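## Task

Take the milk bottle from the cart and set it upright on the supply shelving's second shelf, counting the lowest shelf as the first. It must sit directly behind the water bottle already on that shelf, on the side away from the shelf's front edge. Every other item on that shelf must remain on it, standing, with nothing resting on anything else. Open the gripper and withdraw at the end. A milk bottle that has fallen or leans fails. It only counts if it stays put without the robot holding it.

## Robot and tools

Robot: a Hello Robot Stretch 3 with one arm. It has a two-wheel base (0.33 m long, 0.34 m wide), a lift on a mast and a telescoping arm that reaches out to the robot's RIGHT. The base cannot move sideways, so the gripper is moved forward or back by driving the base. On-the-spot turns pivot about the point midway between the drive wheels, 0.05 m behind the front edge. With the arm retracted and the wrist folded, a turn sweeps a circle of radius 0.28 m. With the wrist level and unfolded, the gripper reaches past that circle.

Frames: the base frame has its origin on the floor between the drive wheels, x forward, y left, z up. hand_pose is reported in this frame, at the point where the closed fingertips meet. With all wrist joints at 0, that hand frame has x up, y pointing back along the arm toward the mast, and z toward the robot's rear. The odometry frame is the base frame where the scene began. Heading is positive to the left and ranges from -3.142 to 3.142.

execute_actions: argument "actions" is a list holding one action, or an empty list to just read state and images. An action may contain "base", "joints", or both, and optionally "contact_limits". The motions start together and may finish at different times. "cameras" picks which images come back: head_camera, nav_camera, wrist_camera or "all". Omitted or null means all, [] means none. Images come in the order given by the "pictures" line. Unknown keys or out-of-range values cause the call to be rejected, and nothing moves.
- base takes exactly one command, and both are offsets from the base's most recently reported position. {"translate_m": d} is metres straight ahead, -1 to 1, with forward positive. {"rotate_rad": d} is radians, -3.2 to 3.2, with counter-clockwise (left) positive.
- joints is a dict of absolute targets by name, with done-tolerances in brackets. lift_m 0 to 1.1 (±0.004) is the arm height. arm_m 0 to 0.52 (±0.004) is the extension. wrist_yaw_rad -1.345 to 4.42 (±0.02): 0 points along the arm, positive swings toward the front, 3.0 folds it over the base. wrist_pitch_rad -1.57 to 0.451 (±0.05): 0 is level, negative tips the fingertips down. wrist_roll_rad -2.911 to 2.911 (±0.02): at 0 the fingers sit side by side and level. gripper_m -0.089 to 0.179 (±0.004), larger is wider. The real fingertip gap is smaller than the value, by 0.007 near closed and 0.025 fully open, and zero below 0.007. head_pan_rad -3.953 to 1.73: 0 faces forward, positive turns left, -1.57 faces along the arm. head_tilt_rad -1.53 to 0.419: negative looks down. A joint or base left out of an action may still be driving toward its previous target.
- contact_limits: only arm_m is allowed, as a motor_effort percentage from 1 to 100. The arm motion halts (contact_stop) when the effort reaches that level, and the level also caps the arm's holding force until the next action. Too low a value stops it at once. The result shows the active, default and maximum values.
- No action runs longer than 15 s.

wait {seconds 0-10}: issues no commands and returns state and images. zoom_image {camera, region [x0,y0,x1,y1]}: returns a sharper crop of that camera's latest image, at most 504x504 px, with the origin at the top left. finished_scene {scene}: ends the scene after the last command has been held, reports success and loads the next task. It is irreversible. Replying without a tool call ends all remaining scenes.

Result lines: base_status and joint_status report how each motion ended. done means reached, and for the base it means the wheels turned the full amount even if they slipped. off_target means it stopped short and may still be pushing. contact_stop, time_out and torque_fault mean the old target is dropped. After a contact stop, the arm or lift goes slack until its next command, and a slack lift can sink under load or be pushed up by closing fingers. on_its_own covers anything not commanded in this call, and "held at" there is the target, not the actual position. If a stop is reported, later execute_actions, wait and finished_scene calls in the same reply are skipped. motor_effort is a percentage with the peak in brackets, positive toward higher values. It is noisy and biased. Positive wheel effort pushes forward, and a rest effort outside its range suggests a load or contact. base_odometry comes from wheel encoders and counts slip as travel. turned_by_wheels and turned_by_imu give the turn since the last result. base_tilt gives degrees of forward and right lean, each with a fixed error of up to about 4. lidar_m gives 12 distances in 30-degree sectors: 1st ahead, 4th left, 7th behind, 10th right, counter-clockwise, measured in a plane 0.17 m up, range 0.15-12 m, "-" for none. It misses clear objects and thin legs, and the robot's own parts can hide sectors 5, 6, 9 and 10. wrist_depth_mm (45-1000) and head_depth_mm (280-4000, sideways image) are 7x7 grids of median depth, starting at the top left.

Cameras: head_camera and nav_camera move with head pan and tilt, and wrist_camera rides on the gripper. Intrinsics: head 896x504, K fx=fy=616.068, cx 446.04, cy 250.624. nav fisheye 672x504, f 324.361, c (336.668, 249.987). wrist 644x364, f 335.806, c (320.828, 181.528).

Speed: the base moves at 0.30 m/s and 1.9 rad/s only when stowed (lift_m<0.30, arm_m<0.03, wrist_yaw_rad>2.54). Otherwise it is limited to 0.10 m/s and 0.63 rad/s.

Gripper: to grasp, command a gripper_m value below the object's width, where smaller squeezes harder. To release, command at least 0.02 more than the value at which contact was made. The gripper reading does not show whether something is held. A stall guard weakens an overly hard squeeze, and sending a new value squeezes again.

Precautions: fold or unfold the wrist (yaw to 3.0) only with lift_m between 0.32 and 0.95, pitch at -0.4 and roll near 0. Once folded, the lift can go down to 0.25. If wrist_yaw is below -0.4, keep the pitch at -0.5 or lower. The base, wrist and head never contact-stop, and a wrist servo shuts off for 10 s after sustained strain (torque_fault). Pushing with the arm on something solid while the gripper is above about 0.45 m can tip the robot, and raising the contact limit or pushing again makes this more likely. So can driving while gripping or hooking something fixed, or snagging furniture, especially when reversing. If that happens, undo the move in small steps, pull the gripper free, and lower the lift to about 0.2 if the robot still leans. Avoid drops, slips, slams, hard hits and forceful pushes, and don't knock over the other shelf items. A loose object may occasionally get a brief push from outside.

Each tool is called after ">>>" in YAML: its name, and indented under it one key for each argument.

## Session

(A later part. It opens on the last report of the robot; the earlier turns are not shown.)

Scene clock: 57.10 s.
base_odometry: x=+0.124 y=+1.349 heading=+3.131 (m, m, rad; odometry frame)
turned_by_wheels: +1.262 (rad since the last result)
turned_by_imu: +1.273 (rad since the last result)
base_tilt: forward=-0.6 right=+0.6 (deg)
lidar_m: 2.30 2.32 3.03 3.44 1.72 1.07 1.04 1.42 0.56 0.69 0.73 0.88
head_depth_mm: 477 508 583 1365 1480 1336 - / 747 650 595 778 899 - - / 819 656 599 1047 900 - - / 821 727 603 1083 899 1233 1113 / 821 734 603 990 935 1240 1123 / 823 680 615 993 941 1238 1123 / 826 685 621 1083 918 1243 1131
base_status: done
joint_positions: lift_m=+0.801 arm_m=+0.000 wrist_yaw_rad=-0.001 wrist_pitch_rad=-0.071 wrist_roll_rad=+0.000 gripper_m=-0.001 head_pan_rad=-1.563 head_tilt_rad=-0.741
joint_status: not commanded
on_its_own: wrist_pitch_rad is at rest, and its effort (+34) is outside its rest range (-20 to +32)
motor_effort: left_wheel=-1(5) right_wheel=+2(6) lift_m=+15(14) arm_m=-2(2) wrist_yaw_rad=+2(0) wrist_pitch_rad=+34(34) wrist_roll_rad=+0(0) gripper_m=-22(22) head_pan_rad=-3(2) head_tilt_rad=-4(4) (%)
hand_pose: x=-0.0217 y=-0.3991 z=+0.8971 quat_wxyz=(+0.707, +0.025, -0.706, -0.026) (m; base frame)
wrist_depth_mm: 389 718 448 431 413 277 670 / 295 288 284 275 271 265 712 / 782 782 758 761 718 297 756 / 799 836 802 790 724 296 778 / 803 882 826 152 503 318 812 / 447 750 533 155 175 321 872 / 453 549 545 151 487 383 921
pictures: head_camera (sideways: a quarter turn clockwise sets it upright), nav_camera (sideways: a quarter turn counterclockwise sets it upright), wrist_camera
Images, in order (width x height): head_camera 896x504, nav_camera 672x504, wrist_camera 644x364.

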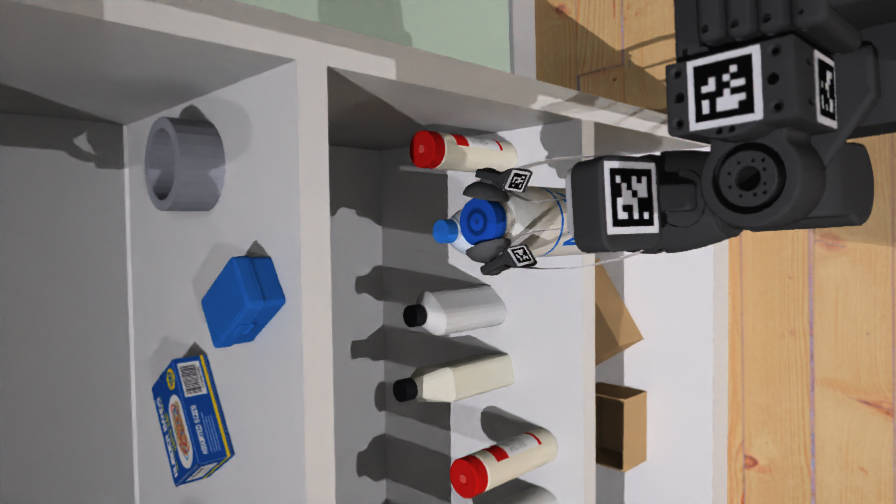

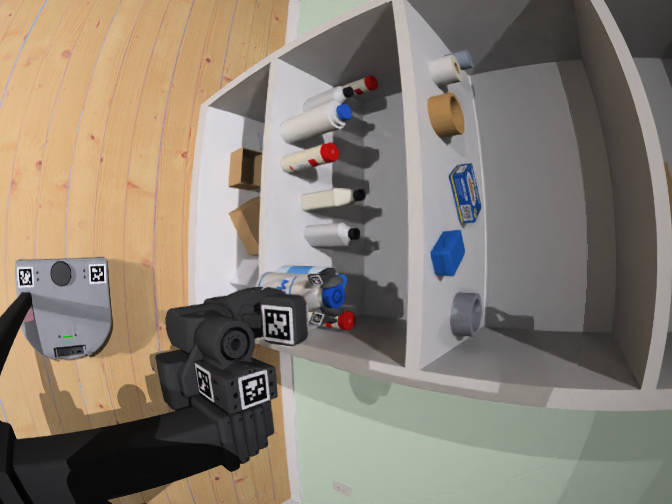

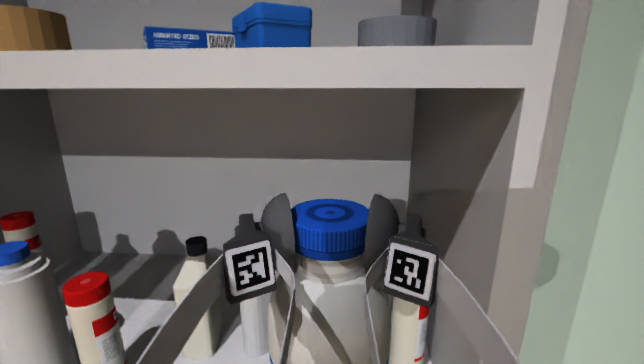

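>>> execute_actions:
  actions:
    - {"base":{"translate_m":0.058},"joints":{"lift_m":0.755,"wrist_pitch_rad":0.3,"arm_m":0.07}}

Scene clock: 59.07 s.
base_odometry: x=+0.066 y=+1.350 heading=+3.131 (m, m, rad; odometry frame)
turned_by_wheels: +0.000 (rad since the last result)
turned_by_imu: +0.000 (rad since the last result)
base_tilt: forward=-0.6 right=+0.5 (deg)
lidar_m: 2.24 2.28 2.98 3.43 1.73 1.13 1.10 1.42 0.58 0.70 0.83 0.83
head_depth_mm: 657 644 589 729 1443 - - / 819 649 595 907 899 - 1098 / 821 689 598 812 924 - 1113 / 822 728 583 605 953 1231 1116 / 823 683 610 990 959 1231 1122 / 824 675 614 1078 938 1244 1126 / 825 749 620 1084 930 1248 1129
base_status: done
joint_positions: lift_m=+0.756 arm_m=+0.070 wrist_yaw_rad=-0.001 wrist_pitch_rad=+0.229 wrist_roll_rad=+0.000 gripper_m=-0.001 head_pan_rad=-1.563 head_tilt_rad=-0.741
joint_status: wrist_pitch_rad off_target (ended at +0.229, target +0.300); the others done
on_its_own: wrist_pitch_rad is at rest, and its effort (+34) is outside its rest range (-20 to +32)
motor_effort: left_wheel=-1(2) right_wheel=+2(7) lift_m=+15(14) arm_m=+3(3) wrist_yaw_rad=+2(0) wrist_pitch_rad=+34(38) wrist_roll_rad=+0(0) gripper_m=-22(22) head_pan_rad=-2(2) head_tilt_rad=-4(5) (%)
hand_pose: x=-0.0216 y=-0.4698 z=+0.9288 quat_wxyz=(+0.703, -0.081, -0.702, +0.080) (m; base frame)
wrist_depth_mm: 725 738 725 714 681 431 270 / 695 725 715 707 682 431 269 / 252 248 243 237 232 227 222 / 683 733 704 699 665 367 254 / 719 726 743 152 683 429 268 / 735 735 714 150 658 429 269 / 727 735 715 138 680 391 267
pictures: head_camera (sideways: a quarter turn clockwise sets it upright), nav_camera (sideways: a quarter turn counterclockwise sets it upright), wrist_camera
Images, in order (width x height): head_camera 896x504, nav_camera 672x504, wrist_camera 644x364.

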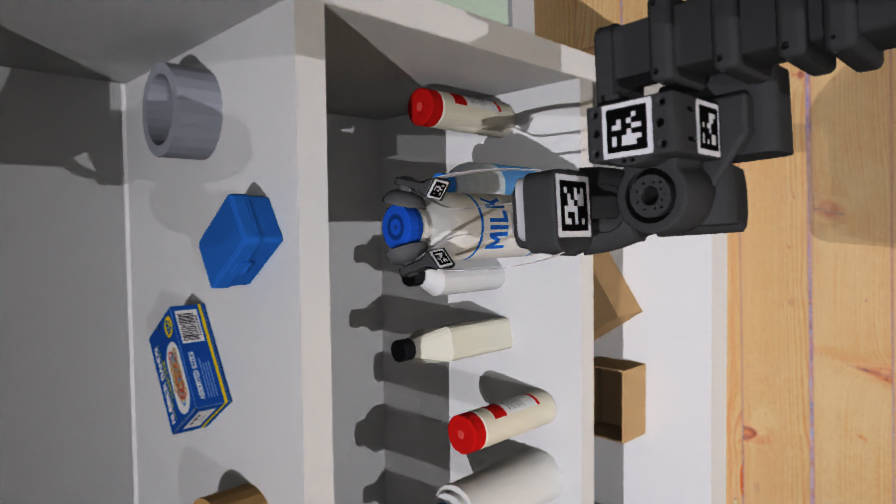

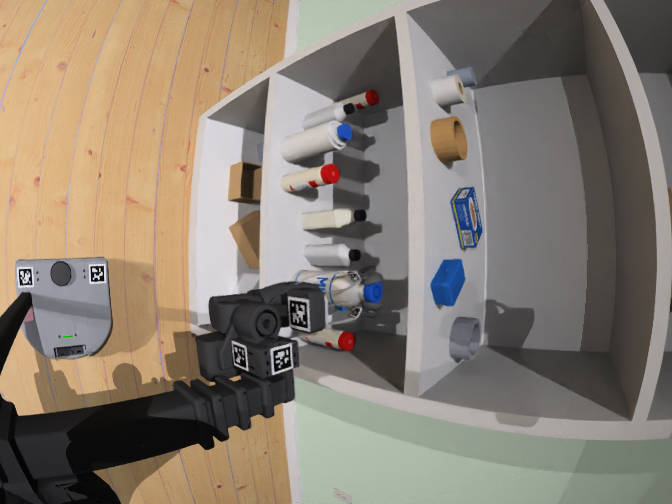

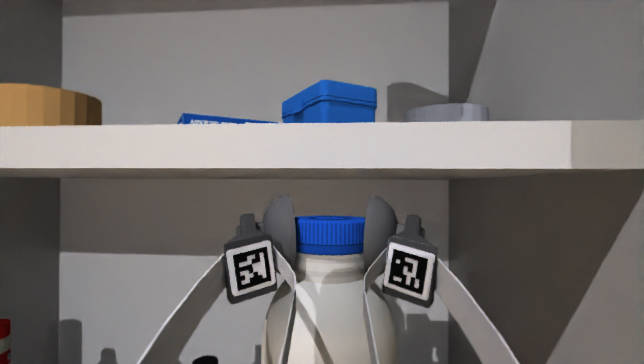

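>>> execute_actions:
  actions:
    - {"joints":{"arm_m":0.19}}

Scene clock: 61.30 s.
base_odometry: x=+0.066 y=+1.350 heading=+3.131 (m, m, rad; odometry frame)
turned_by_wheels: +0.000 (rad since the last result)
turned_by_imu: +0.000 (rad since the last result)
base_tilt: forward=-0.6 right=+0.5 (deg)
lidar_m: 2.25 2.27 2.97 3.44 1.73 1.13 1.10 1.42 0.58 0.70 0.82 0.83
head_depth_mm: 657 643 589 729 1481 - - / 819 649 594 871 - 1221 1110 / 819 689 584 1126 1309 1226 1118 / 823 727 582 910 1273 1232 1115 / 821 683 610 990 962 1237 1121 / 825 675 613 1082 937 1243 1123 / 826 752 620 1086 932 1245 1131
base_status: not commanded
joint_positions: lift_m=+0.756 arm_m=+0.190 wrist_yaw_rad=-0.001 wrist_pitch_rad=+0.229 wrist_roll_rad=+0.000 gripper_m=-0.001 head_pan_rad=-1.563 head_tilt_rad=-0.741
joint_status: all done
on_its_own: wrist_pitch_rad is at rest, and its effort (+34) is outside its rest range (-20 to +32)
motor_effort: left_wheel=-1(1) right_wheel=+2(2) lift_m=+15(15) arm_m=+3(5) wrist_yaw_rad=+0(0) wrist_pitch_rad=+34(34) wrist_roll_rad=+0(0) gripper_m=-22(22) head_pan_rad=-2(3) head_tilt_rad=-4(4) (%)
hand_pose: x=-0.0216 y=-0.5897 z=+0.9290 quat_wxyz=(+0.703, -0.081, -0.702, +0.080) (m; base frame)
wrist_depth_mm: 623 614 593 147 562 438 277 / 121 120 117 114 111 109 106 / 121 120 117 114 111 109 107 / 611 604 590 570 565 376 262 / 611 602 589 151 560 437 276 / 618 611 592 150 562 434 275 / 616 602 591 139 551 404 274
pictures: head_camera (sideways: a quarter turn clockwise sets it upright), nav_camera (sideways: a quarter turn counterclockwise sets it upright), wrist_camera
Images, in order (width x height): head_camera 896x504, nav_camera 672x504, wrist_camera 644x364.

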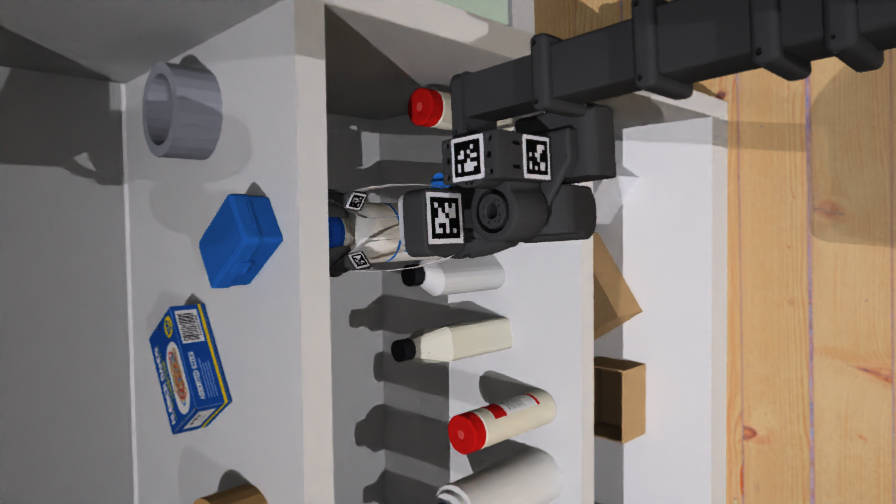

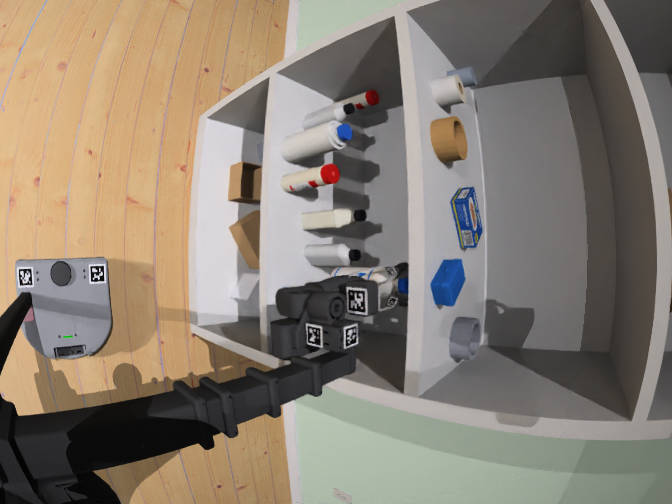

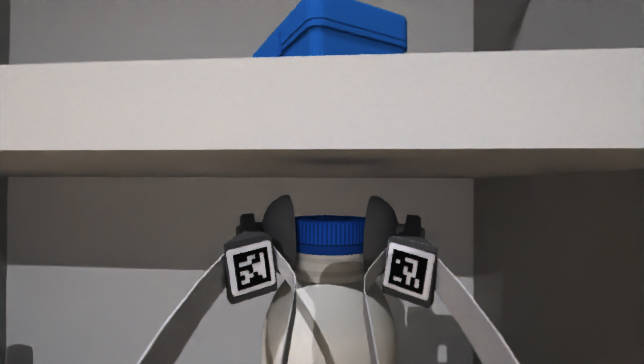

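>>> execute_actions:
  actions:
    - {"joints":{"arm_m":0.285}}

Scene clock: 63.37 s.
base_odometry: x=+0.066 y=+1.350 heading=+3.131 (m, m, rad; odometry frame)
turned_by_wheels: +0.000 (rad since the last result)
turned_by_imu: +0.000 (rad since the last result)
base_tilt: forward=-0.6 right=+0.5 (deg)
lidar_m: 2.25 2.27 2.98 3.44 1.73 1.13 1.10 1.42 0.58 0.70 0.83 0.83
head_depth_mm: 657 643 589 727 1500 - - / 819 649 594 - 947 1218 1110 / 819 688 575 - 923 1228 1113 / 823 727 578 945 954 1232 1118 / 823 684 610 988 960 1235 1126 / 824 675 615 1082 938 1239 1126 / 826 750 619 1088 931 1249 1131
base_status: not commanded
joint_positions: lift_m=+0.756 arm_m=+0.285 wrist_yaw_rad=-0.001 wrist_pitch_rad=+0.229 wrist_roll_rad=+0.000 gripper_m=-0.001 head_pan_rad=-1.563 head_tilt_rad=-0.741
joint_status: all done
on_its_own: wrist_pitch_rad is at rest, and its effort (+34) is outside its rest range (-20 to +32)
motor_effort: left_wheel=-1(1) right_wheel=+2(3) lift_m=+14(15) arm_m=+3(4) wrist_yaw_rad=+0(0) wrist_pitch_rad=+34(34) wrist_roll_rad=+0(1) gripper_m=-22(22) head_pan_rad=-3(3) head_tilt_rad=-4(4) (%)
hand_pose: x=-0.0216 y=-0.6847 z=+0.9290 quat_wxyz=(+0.703, -0.081, -0.702, +0.080) (m; base frame)
wrist_depth_mm: - - - - - - - / - - - - - - - / - 78 78 77 76 75 75 / 507 499 484 473 467 384 266 / 516 497 494 152 461 447 281 / 512 505 490 150 460 447 280 / 513 506 484 139 463 407 282
pictures: head_camera (sideways: a quarter turn clockwise sets it upright), nav_camera (sideways: a quarter turn counterclockwise sets it upright), wrist_camera
Images, in order (width x height): head_camera 896x504, nav_camera 672x504, wrist_camera 644x364.

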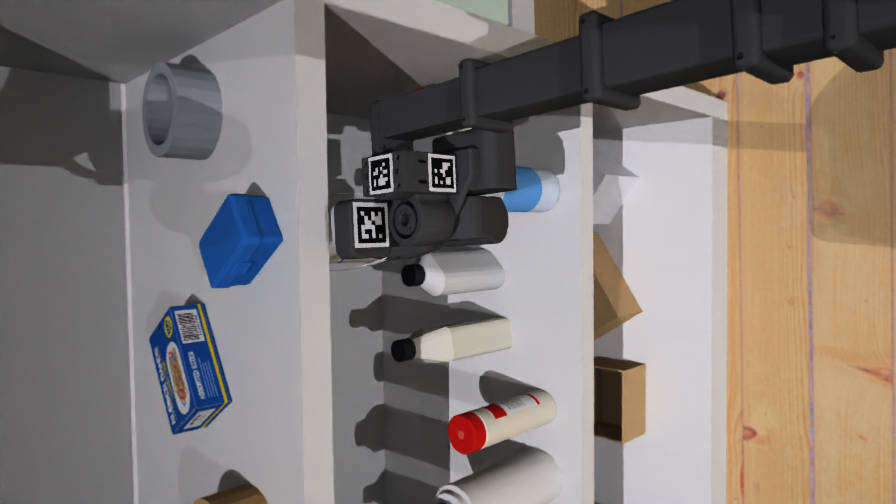

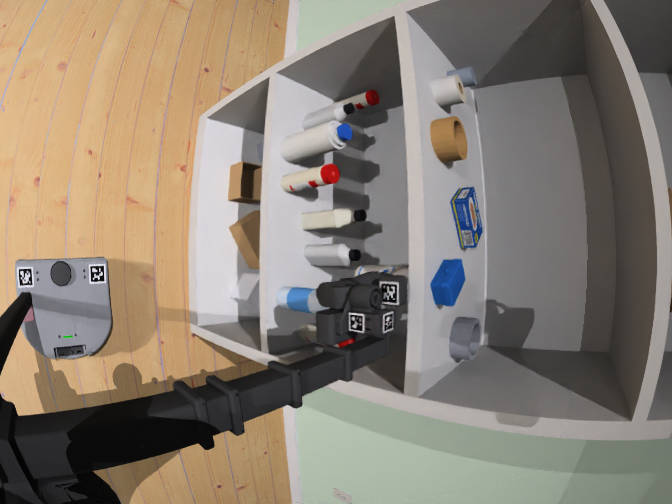

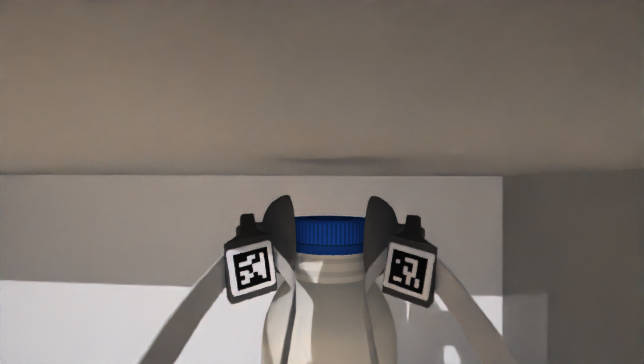

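>>> execute_actions:
  actions:
    - {"base":{"translate_m":-0.064}}
  cameras: ["head_camera"]

>>> execute_actions:
  actions:
    - {"joints":{"lift_m":0.735}}
  cameras: []

>>> execute_actions:
  actions:
    - {"joints":{"arm_m":0.325},"contact_limits":{"arm_m":12}}

Scene clock: 65.20 s.
base_odometry: x=+0.130 y=+1.349 heading=+3.131 (m, m, rad; odometry frame)
turned_by_wheels: +0.000 (rad since the last result)
turned_by_imu: +0.000 (rad since the last result)
base_tilt: forward=-0.5 right=+0.5 (deg)
lidar_m: 2.31 2.33 3.02 3.44 1.71 1.06 1.03 1.42 0.56 0.67 0.73 0.88
head_depth_mm: 458 498 596 1339 1518 - - / 717 652 593 - 892 1222 1112 / 818 654 574 - 925 1225 1111 / 821 727 579 1052 898 1230 1118 / 820 734 588 984 934 1239 1122 / 823 680 614 994 939 1239 1129 / 822 684 619 1087 920 1244 1130
base_status: done
joint_positions: lift_m=+0.756 arm_m=+0.285 wrist_yaw_rad=-0.001 wrist_pitch_rad=+0.229 wrist_roll_rad=+0.000 gripper_m=-0.001 head_pan_rad=-1.563 head_tilt_rad=-0.741
joint_status: not commanded
on_its_own: wrist_pitch_rad is at rest, and its effort (+34) is outside its rest range (-20 to +32)
motor_effort: left_wheel=-1(4) right_wheel=+2(3) lift_m=+15(15) arm_m=+3(3) wrist_yaw_rad=+1(1) wrist_pitch_rad=+34(34) wrist_roll_rad=+0(0) gripper_m=-22(22) head_pan_rad=-2(2) head_tilt_rad=-4(4) (%)
hand_pose: x=-0.0216 y=-0.6847 z=+0.9290 quat_wxyz=(+0.703, -0.081, -0.702, +0.080) (m; base frame)
wrist_depth_mm: - - - - - - - / - - - - - - - / - 78 78 77 76 75 75 / 511 494 477 470 463 285 185 / 504 498 487 151 463 309 194 / 512 499 489 150 463 308 194 / 513 502 486 139 464 283 194
pictures: head_camera (sideways: a quarter turn clockwise sets it upright)
Images, in order (width x height): head_camera 896x504.

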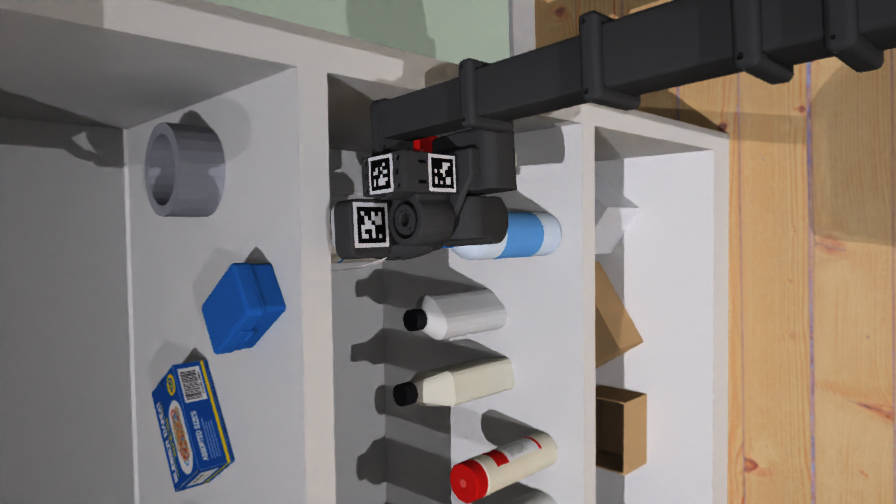

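Scene clock: 66.13 s.
base_odometry: x=+0.130 y=+1.349 heading=+3.131 (m, m, rad; odometry frame)
turned_by_wheels: +0.000 (rad since the last result)
turned_by_imu: +0.000 (rad since the last result)
base_tilt: forward=-0.5 right=+0.5 (deg)
lidar_m: 2.31 2.34 3.00 3.43 1.72 1.06 1.03 1.42 0.55 0.66 0.73 0.88
head_depth_mm: 458 499 597 1364 1511 - - / 718 651 596 - 900 1220 1110 / 818 654 598 - 925 1220 1116 / 820 727 580 1054 905 1230 1115 / 822 735 587 984 935 1240 1123 / 822 678 615 994 940 1242 1127 / 823 685 619 1085 922 1246 1131
base_status: not commanded
joint_positions: lift_m=+0.736 arm_m=+0.285 wrist_yaw_rad=-0.001 wrist_pitch_rad=+0.230 wrist_roll_rad=+0.000 gripper_m=-0.001 head_pan_rad=-1.563 head_tilt_rad=-0.741
joint_status: all done
on_its_own: wrist_pitch_rad is at rest, and its effort (+34) is outside its rest range (-20 to +32)
motor_effort: left_wheel=-1(1) right_wheel=+2(2) lift_m=+15(10) arm_m=+3(4) wrist_yaw_rad=-1(0) wrist_pitch_rad=+34(34) wrist_roll_rad=+0(0) gripper_m=-22(22) head_pan_rad=-2(3) head_tilt_rad=-4(4) (%)
hand_pose: x=-0.0216 y=-0.6847 z=+0.9092 quat_wxyz=(+0.703, -0.081, -0.702, +0.081) (m; base frame)
wrist_depth_mm: - 69 68 68 68 68 67 / 102 103 102 101 101 100 100 / 203 201 200 198 197 194 176 / 513 498 494 474 466 310 194 / 513 504 492 152 460 310 194 / 509 494 485 151 466 307 195 / 505 501 487 138 465 284 193
pictures: none
No camera images: the call's "cameras" was empty. Leave "cameras" out to get every camera's image.

Scene clock: 67.50 s.
base_odometry: x=+0.130 y=+1.349 heading=+3.131 (m, m, rad; odometry frame)
turned_by_wheels: +0.000 (rad since the last result)
turned_by_imu: +0.000 (rad since the last result)
base_tilt: forward=-0.5 right=+0.5 (deg)
lidar_m: 2.31 2.34 3.04 3.44 1.72 1.06 1.03 1.42 0.56 0.67 0.73 0.88
head_depth_mm: 458 498 597 1364 1508 - - / 718 651 593 - 899 1223 1109 / 816 653 575 - 924 1223 1113 / 820 728 579 1038 900 1232 1118 / 820 735 589 983 938 1239 1119 / 822 679 615 994 941 1238 1128 / 825 685 620 1086 917 1244 1127
base_status: not commanded
joint_positions: lift_m=+0.736 arm_m=+0.325 wrist_yaw_rad=-0.001 wrist_pitch_rad=+0.230 wrist_roll_rad=+0.000 gripper_m=-0.001 head_pan_rad=-1.563 head_tilt_rad=-0.741
joint_status: all done
on_its_own: wrist_pitch_rad is at rest, and its effort (+34) is outside its rest range (-20 to +32)
motor_effort: left_wheel=-1(1) right_wheel=+2(2) lift_m=+15(15) arm_m=+4(3) wrist_yaw_rad=+1(1) wrist_pitch_rad=+34(34) wrist_roll_rad=+0(0) gripper_m=-22(22) head_pan_rad=-2(3) head_tilt_rad=-4(4) (%)
contact_limits: arm_m 12 (drawing in: default 22, maximum 37; extending or still: default 32, maximum 51)
hand_pose: x=-0.0216 y=-0.7247 z=+0.9092 quat_wxyz=(+0.703, -0.081, -0.702, +0.081) (m; base frame)
wrist_depth_mm: - 69 69 69 68 68 68 / 103 103 103 102 102 101 101 / 204 203 201 201 198 195 177 / 465 458 443 436 431 312 196 / 467 462 452 151 419 314 196 / 474 452 451 150 423 316 197 / 463 458 444 139 416 288 197
pictures: head_camera (sideways: a quarter turn clockwise sets it upright), nav_camera (sideways: a quarter turn counterclockwise sets it upright), wrist_camera
Images, in order (width x height): head_camera 896x504, nav_camera 672x504, wrist_camera 644x364.

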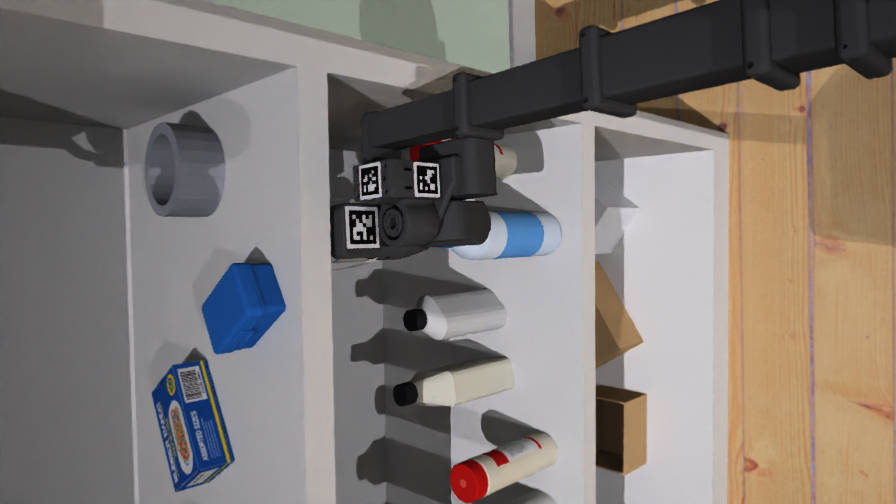

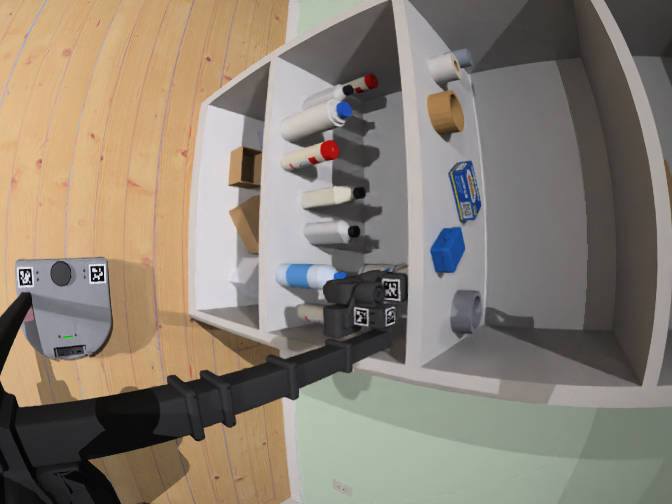

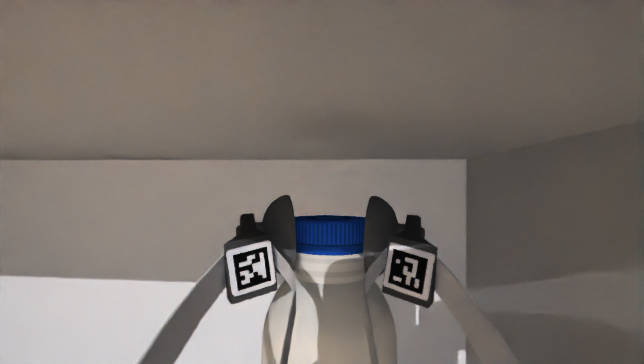

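>>> execute_actions:
  actions:
    - {"joints":{"arm_m":0.375,"wrist_pitch_rad":0.0},"contact_limits":{"arm_m":12}}
  cameras: ["wrist_camera"]

>>> execute_actions:
  actions:
    - {"joints":{"wrist_pitch_rad":-0.38}}

Scene clock: 69.07 s.
base_odometry: x=+0.130 y=+1.349 heading=+3.131 (m, m, rad; odometry frame)
turned_by_wheels: +0.000 (rad since the last result)
turned_by_imu: +0.000 (rad since the last result)
base_tilt: forward=-0.6 right=+0.6 (deg)
lidar_m: 2.31 2.33 3.01 3.43 1.71 1.06 1.03 1.42 0.56 0.66 0.73 0.88
head_depth_mm: 458 498 598 1365 1509 - - / 716 650 571 669 928 1224 1111 / 818 651 572 976 948 1222 1112 / 821 726 579 1023 933 1228 1116 / 820 732 588 988 956 1238 1120 / 823 678 613 993 939 1241 1128 / 824 682 617 1085 919 1245 1128
base_status: not commanded
joint_positions: lift_m=+0.735 arm_m=+0.364 wrist_yaw_rad=-0.001 wrist_pitch_rad=-0.067 wrist_roll_rad=+0.000 gripper_m=-0.001 head_pan_rad=-1.563 head_tilt_rad=-0.742
joint_status: arm_m contact_stop (moved +0.039 of +0.050); wrist_pitch_rad off_target (ended at -0.067, target +0.000)
on_its_own: arm_m is slack since a contact_stop, until your next command for it (your +0.375 is given up)
motor_effort: left_wheel=-2(4) right_wheel=+3(5) lift_m=+17(17) arm_m=+0(13) wrist_yaw_rad=-1(0) wrist_pitch_rad=+32(35) wrist_roll_rad=+0(0) gripper_m=-21(22) head_pan_rad=-2(2) head_tilt_rad=-4(5) (%)
contact_limits: arm_m 12 (drawing in: default 22, maximum 37; extending or still: default 32, maximum 51)
hand_pose: x=-0.0217 y=-0.7626 z=+0.8329 quat_wxyz=(+0.707, +0.024, -0.706, -0.024) (m; base frame)
wrist_depth_mm: 368 364 361 352 348 298 202 / 387 383 374 365 359 320 201 / 411 397 395 385 372 320 200 / 428 419 410 401 387 317 201 / 451 445 431 155 404 316 198 / 482 465 462 158 424 312 198 / 500 485 468 153 446 285 196
pictures: wrist_camera
Images, in order (width x height): wrist_camera 644x364.

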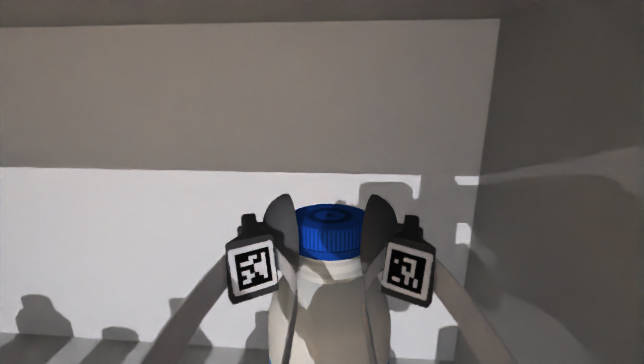

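not run: a stop came earlier in this reply.

>>> execute_actions:
  actions:
    - {"joints":{"wrist_pitch_rad":-0.38,"arm_m":0.358}}

Scene clock: 70.07 s.
base_odometry: x=+0.130 y=+1.349 heading=+3.131 (m, m, rad; odometry frame)
turned_by_wheels: +0.000 (rad since the last result)
turned_by_imu: +0.000 (rad since the last result)
base_tilt: forward=-0.6 right=+0.5 (deg)
lidar_m: 2.31 2.34 3.00 3.44 1.72 1.06 1.03 1.42 0.56 0.67 0.73 0.88
head_depth_mm: 458 498 599 1366 1512 - - / 718 650 590 669 926 1221 1111 / 817 651 573 975 948 1220 1112 / 820 723 579 1010 932 1232 1121 / 821 732 588 987 957 1234 1123 / 822 679 612 989 940 1241 1123 / 822 679 618 1083 919 1244 1125
base_status: not commanded
joint_positions: lift_m=+0.735 arm_m=+0.358 wrist_yaw_rad=-0.001 wrist_pitch_rad=-0.437 wrist_roll_rad=+0.000 gripper_m=-0.001 head_pan_rad=-1.563 head_tilt_rad=-0.742
joint_status: wrist_pitch_rad off_target (ended at -0.437, target -0.380); the others done
motor_effort: left_wheel=-1(2) right_wheel=+1(3) lift_m=+17(17) arm_m=-2(3) wrist_yaw_rad=+1(1) wrist_pitch_rad=+27(32) wrist_roll_rad=+0(0) gripper_m=-20(21) head_pan_rad=-2(2) head_tilt_rad=-3(3) (%)
hand_pose: x=-0.0217 y=-0.7252 z=+0.7439 quat_wxyz=(+0.690, +0.153, -0.690, -0.154) (m; base frame)
wrist_depth_mm: 383 371 365 362 352 322 200 / 418 415 401 390 387 317 199 / 473 453 446 436 429 315 199 / 518 505 498 475 474 311 197 / 450 451 463 163 453 307 194 / 242 189 371 175 360 303 193 / 231 185 327 197 327 257 148
pictures: head_camera (sideways: a quarter turn clockwise sets it upright), nav_camera (sideways: a quarter turn counterclockwise sets it upright), wrist_camera
Images, in order (width x height): head_camera 896x504, nav_camera 672x504, wrist_camera 644x364.

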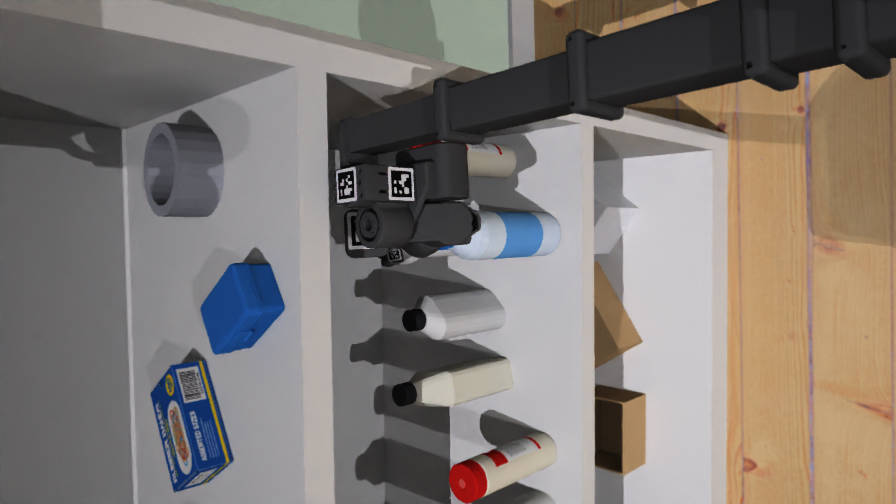

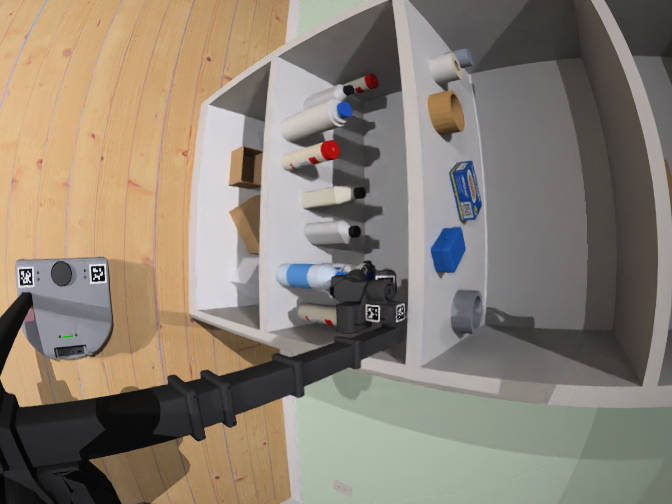

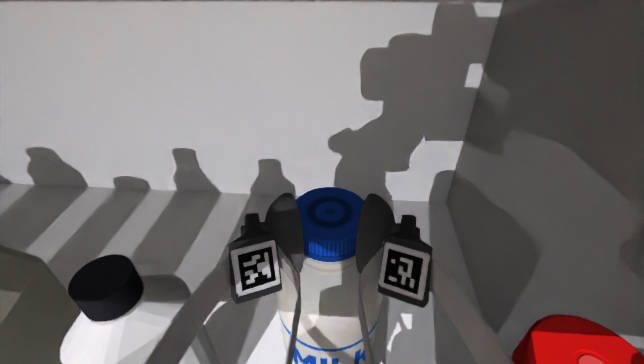

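>>> execute_actions:
  actions:
    - {"joints":{"lift_m":0.715}}
  cameras: ["wrist_camera","head_camera"]

Scene clock: 71.07 s.
base_odometry: x=+0.130 y=+1.349 heading=+3.131 (m, m, rad; odometry frame)
turned_by_wheels: +0.000 (rad since the last result)
turned_by_imu: +0.000 (rad since the last result)
base_tilt: forward=-0.6 right=+0.5 (deg)
lidar_m: 2.31 2.34 3.03 3.44 1.71 1.06 1.03 1.42 0.56 0.67 0.73 0.88
head_depth_mm: 458 498 598 1369 1518 - - / 717 650 590 685 926 1219 1110 / 818 650 574 973 950 1222 1114 / 818 725 585 1008 930 1229 1117 / 820 732 588 984 958 1232 1118 / 824 678 611 991 939 1238 1127 / 822 680 617 1084 918 1252 1130
base_status: not commanded
joint_positions: lift_m=+0.716 arm_m=+0.358 wrist_yaw_rad=-0.001 wrist_pitch_rad=-0.434 wrist_roll_rad=+0.000 gripper_m=-0.001 head_pan_rad=-1.563 head_tilt_rad=-0.742
joint_status: all done
motor_effort: left_wheel=+0(1) right_wheel=+2(2) lift_m=+14(11) arm_m=-2(2) wrist_yaw_rad=+0(0) wrist_pitch_rad=+26(29) wrist_roll_rad=+1(0) gripper_m=-19(19) head_pan_rad=-2(2) head_tilt_rad=-4(4) (%)
hand_pose: x=-0.0217 y=-0.7256 z=+0.7247 quat_wxyz=(+0.691, +0.152, -0.690, -0.153) (m; base frame)
wrist_depth_mm: 377 375 369 361 348 323 200 / 420 412 401 392 384 320 201 / 475 455 445 435 424 315 197 / 505 490 483 470 466 310 197 / 425 423 429 164 433 307 195 / 176 181 352 175 336 303 176 / 170 180 308 192 308 259 128
pictures: head_camera (sideways: a quarter turn clockwise sets it upright), wrist_camera
Images, in order (width x height): head_camera 896x504, wrist_camera 644x364.

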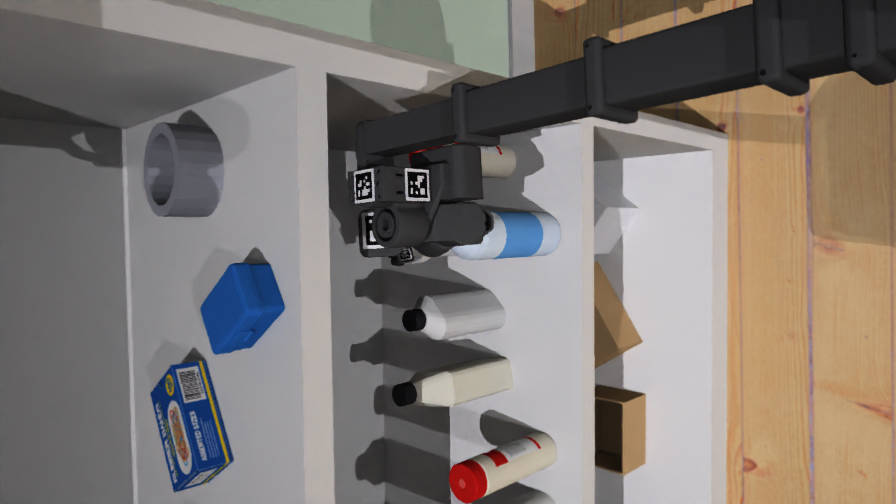

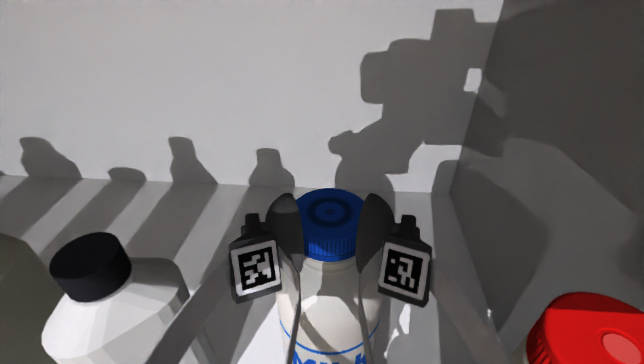

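The bottle is just touching. I'll unload it with a little more pitch.

>>> execute_actions:
  actions:
    - {"joints":{"wrist_pitch_rad":-0.44}}
  cameras: ["wrist_camera"]

Scene clock: 71.67 s.
base_odometry: x=+0.130 y=+1.349 heading=+3.131 (m, m, rad; odometry frame)
turned_by_wheels: +0.000 (rad since the last result)
turned_by_imu: +0.000 (rad since the last result)
base_tilt: forward=-0.5 right=+0.4 (deg)
lidar_m: 2.31 2.34 3.03 3.44 1.72 1.06 1.03 1.42 0.56 0.67 0.73 0.88
head_depth_mm: 457 498 598 1365 1515 - - / 716 649 592 686 925 1217 1109 / 818 651 575 974 949 1225 1114 / 820 724 586 1009 932 1230 1121 / 820 731 588 985 959 1236 1121 / 821 679 613 991 941 1244 1126 / 825 682 617 1087 917 1239 1129
base_status: not commanded
joint_positions: lift_m=+0.716 arm_m=+0.358 wrist_yaw_rad=-0.001 wrist_pitch_rad=-0.445 wrist_roll_rad=+0.000 gripper_m=-0.001 head_pan_rad=-1.563 head_tilt_rad=-0.742
joint_status: all done
motor_effort: left_wheel=+0(0) right_wheel=+1(2) lift_m=+14(14) arm_m=-2(2) wrist_yaw_rad=+1(1) wrist_pitch_rad=+2(28) wrist_roll_rad=+0(0) gripper_m=-20(20) head_pan_rad=-2(2) head_tilt_rad=-4(3) (%)
hand_pose: x=-0.0217 y=-0.7242 z=+0.7223 quat_wxyz=(+0.690, +0.156, -0.689, -0.157) (m; base frame)
wrist_depth_mm: 381 374 363 360 350 319 202 / 422 414 405 396 389 319 199 / 476 462 452 437 424 314 198 / 508 494 482 472 467 309 196 / 418 415 431 164 428 308 195 / 175 181 346 174 337 302 175 / 172 181 304 194 306 258 128
pictures: wrist_camera
Images, in order (width x height): wrist_camera 644x364.

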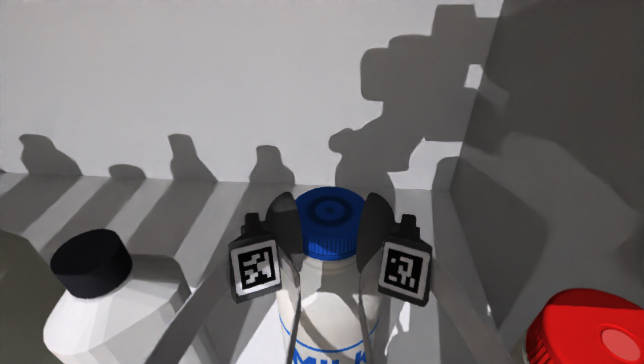

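>>> execute_actions:
  actions:
    - {"joints":{"gripper_m":0.07}}
  cameras: ["wrist_camera"]

>>> execute_actions:
  actions:
    - {"joints":{"wrist_pitch_rad":-0.05}}
  cameras: []

>>> execute_actions:
  actions:
    - {"joints":{"arm_m":0}}

Scene clock: 72.97 s.
base_odometry: x=+0.130 y=+1.349 heading=+3.131 (m, m, rad; odometry frame)
turned_by_wheels: +0.000 (rad since the last result)
turned_by_imu: +0.000 (rad since the last result)
base_tilt: forward=-0.6 right=+0.5 (deg)
lidar_m: 2.31 2.33 3.03 3.44 1.71 1.06 1.03 1.42 0.56 0.66 0.73 0.88
head_depth_mm: 458 499 598 1371 1516 - - / 716 649 592 684 926 1221 1110 / 820 652 575 974 950 1226 1113 / 819 724 585 997 932 1227 1119 / 822 730 588 989 957 1237 1122 / 822 678 613 991 938 1241 1126 / 821 681 618 1083 920 1248 1128
base_status: not commanded
joint_positions: lift_m=+0.716 arm_m=+0.358 wrist_yaw_rad=-0.001 wrist_pitch_rad=-0.453 wrist_roll_rad=+0.000 gripper_m=+0.070 head_pan_rad=-1.563 head_tilt_rad=-0.742
joint_status: all done
motor_effort: left_wheel=+0(0) right_wheel=+1(2) lift_m=+14(13) arm_m=-2(2) wrist_yaw_rad=+1(1) wrist_pitch_rad=+6(6) wrist_roll_rad=+0(0) gripper_m=+0(92) head_pan_rad=-2(2) head_tilt_rad=-4(4) (%)
hand_pose: x=-0.0217 y=-0.7231 z=+0.7206 quat_wxyz=(+0.689, +0.159, -0.689, -0.159) (m; base frame)
wrist_depth_mm: 384 375 369 356 354 325 200 / 426 414 400 393 386 320 199 / 474 468 450 440 432 319 198 / 506 495 478 470 472 309 197 / 418 417 426 162 425 304 195 / 173 177 343 173 332 279 167 / 172 178 302 190 305 295 126
pictures: wrist_camera
Images, in order (width x height): wrist_camera 644x364.

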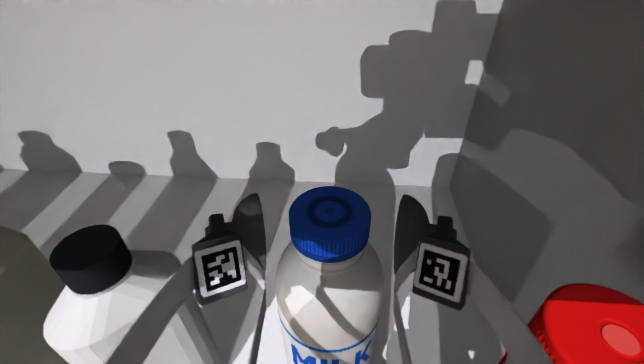

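Scene clock: 73.97 s.
base_odometry: x=+0.130 y=+1.349 heading=+3.131 (m, m, rad; odometry frame)
turned_by_wheels: +0.000 (rad since the last result)
turned_by_imu: +0.000 (rad since the last result)
base_tilt: forward=-0.6 right=+0.5 (deg)
lidar_m: 2.31 2.33 3.02 3.45 1.72 1.06 1.03 1.42 0.56 0.67 0.73 0.88
head_depth_mm: 458 498 598 1369 1509 - - / 718 649 591 685 926 1219 1109 / 819 651 575 973 949 1226 1112 / 819 725 577 1009 931 1230 1118 / 822 733 589 986 958 1232 1122 / 824 678 612 990 938 1243 1126 / 824 681 619 1081 919 1247 1124
base_status: not commanded
joint_positions: lift_m=+0.716 arm_m=+0.358 wrist_yaw_rad=-0.001 wrist_pitch_rad=-0.072 wrist_roll_rad=+0.000 gripper_m=+0.070 head_pan_rad=-1.563 head_tilt_rad=-0.742
joint_status: all done
motor_effort: left_wheel=+0(0) right_wheel=+1(2) lift_m=+14(13) arm_m=-2(2) wrist_yaw_rad=-1(1) wrist_pitch_rad=+11(11) wrist_roll_rad=+0(0) gripper_m=+0(0) head_pan_rad=-2(2) head_tilt_rad=-3(4) (%)
hand_pose: x=-0.0217 y=-0.7570 z=+0.8118 quat_wxyz=(+0.707, +0.025, -0.706, -0.026) (m; base frame)
wrist_depth_mm: 379 370 365 356 351 325 202 / 394 389 380 371 364 319 201 / 413 405 395 389 377 319 200 / 439 432 415 404 397 316 199 / 462 449 436 427 415 315 198 / 493 475 463 451 449 287 197 / 474 470 472 462 456 350 196
pictures: none
No camera images: the call's "cameras" was empty. Leave "cameras" out to get every camera's image.

Scene clock: 77.80 s.
base_odometry: x=+0.130 y=+1.349 heading=+3.131 (m, m, rad; odometry frame)
turned_by_wheels: +0.000 (rad since the last result)
turned_by_imu: +0.000 (rad since the last result)
base_tilt: forward=-0.6 right=+0.5 (deg)
lidar_m: 2.31 2.34 3.03 3.43 1.71 1.06 1.03 1.42 0.56 0.67 0.73 0.88
head_depth_mm: 458 498 598 1370 1483 1283 - / 718 648 593 750 931 1267 - / 818 653 598 1004 1186 - - / 817 726 600 904 1232 1234 1120 / 823 733 589 984 956 1241 1120 / 824 679 612 990 939 1244 1124 / 824 682 618 1086 918 1246 1130
base_status: not commanded
joint_positions: lift_m=+0.716 arm_m=+0.000 wrist_yaw_rad=-0.001 wrist_pitch_rad=-0.071 wrist_roll_rad=+0.000 gripper_m=+0.070 head_pan_rad=-1.563 head_tilt_rad=-0.742
joint_status: all done
motor_effort: left_wheel=+0(0) right_wheel=+1(2) lift_m=+14(13) arm_m=-3(4) wrist_yaw_rad=-1(0) wrist_pitch_rad=+10(10) wrist_roll_rad=+0(1) gripper_m=+0(0) head_pan_rad=-2(2) head_tilt_rad=-4(3) (%)
hand_pose: x=-0.0217 y=-0.3991 z=+0.8121 quat_wxyz=(+0.707, +0.025, -0.706, -0.026) (m; base frame)
wrist_depth_mm: 475 489 493 489 491 290 673 / 770 747 733 729 688 287 716 / 811 790 766 746 706 284 742 / 818 825 811 784 682 295 782 / 428 769 522 517 757 306 819 / 431 603 534 392 543 333 875 / 450 461 475 415 458 365 911
pictures: head_camera (sideways: a quarter turn clockwise sets it upright), nav_camera (sideways: a quarter turn counterclockwise sets it upright), wrist_camera
Images, in order (width x height): head_camera 896x504, nav_camera 672x504, wrist_camera 644x364.

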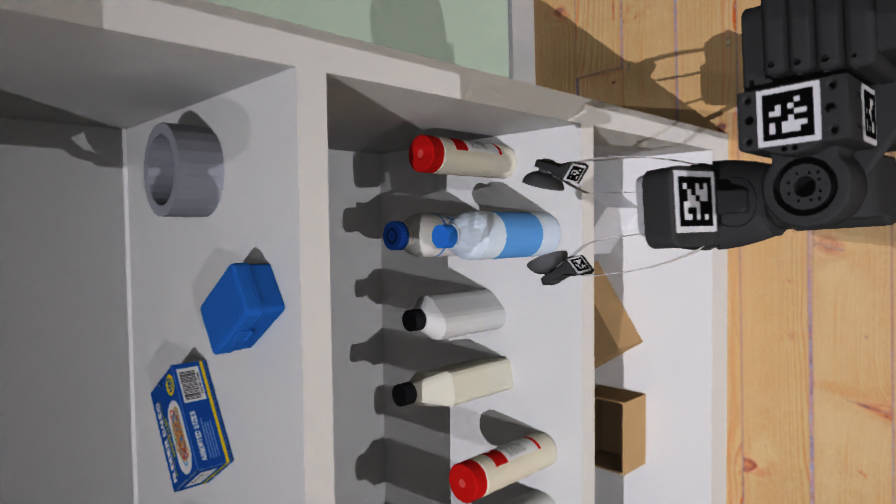

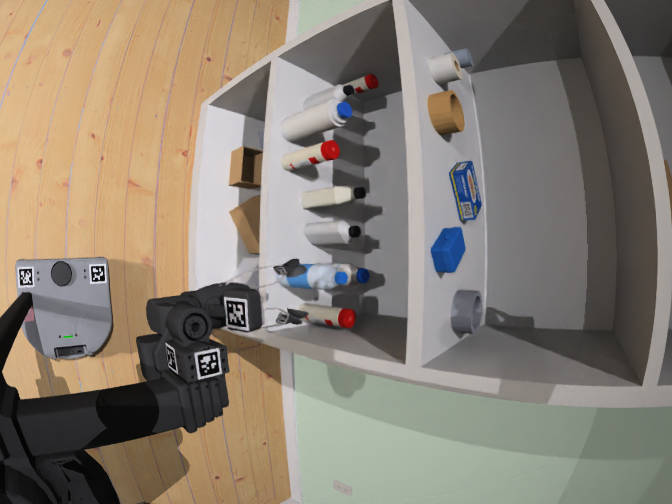

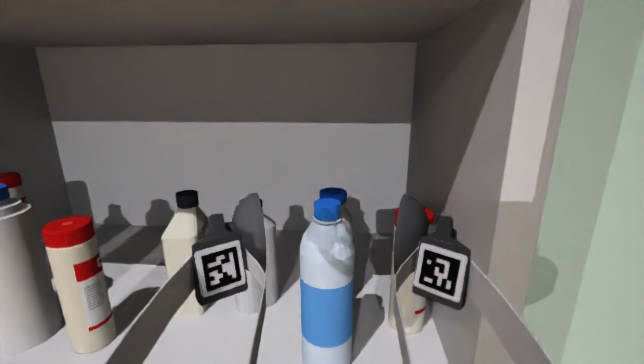

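>>> execute_actions:
  actions:
    - {"joints":{"wrist_yaw_rad":1.5}}
  cameras: []

>>> finished_scene:
  scene: 1

Scene clock: 79.67 s.
base_odometry: x=+0.130 y=+1.349 heading=+3.131 (m, m, rad; odometry frame)
turned_by_wheels: +0.000 (rad since the last result)
turned_by_imu: +0.000 (rad since the last result)
base_tilt: forward=-0.6 right=+0.5 (deg)
lidar_m: 2.31 2.34 3.00 3.45 1.71 1.06 1.03 1.42 0.56 0.67 0.73 0.88
head_depth_mm: 458 498 598 1367 1486 1279 - / 717 649 592 750 930 1275 - / 820 655 598 1004 950 1226 - / 819 724 601 905 931 1230 1182 / 822 732 590 987 958 1234 - / 824 679 613 992 939 1242 1154 / 822 682 619 1085 914 1249 1121
base_status: not commanded
joint_positions: lift_m=+0.716 arm_m=+0.000 wrist_yaw_rad=+1.496 wrist_pitch_rad=-0.071 wrist_roll_rad=+0.000 gripper_m=+0.070 head_pan_rad=-1.563 head_tilt_rad=-0.742
joint_status: all done
motor_effort: left_wheel=+0(0) right_wheel=+1(2) lift_m=+14(13) arm_m=-2(3) wrist_yaw_rad=+2(4) wrist_pitch_rad=+10(10) wrist_roll_rad=+0(0) gripper_m=+0(0) head_pan_rad=-2(2) head_tilt_rad=-3(4) (%)
hand_pose: x=+0.2318 y=-0.1641 z=+0.8121 quat_wxyz=(+0.535, +0.499, -0.500, +0.462) (m; base frame)
wrist_depth_mm: - - - - - - 554 / - - - - - - 578 / - - - - - - 621 / - - - - - - 639 / - - - - - - 671 / - - - - - 721 596 / - - - - - - 502
pictures: none
No camera images: the call's "cameras" was empty. Leave "cameras" out to get every camera's image.

The scene is finished: the task was done.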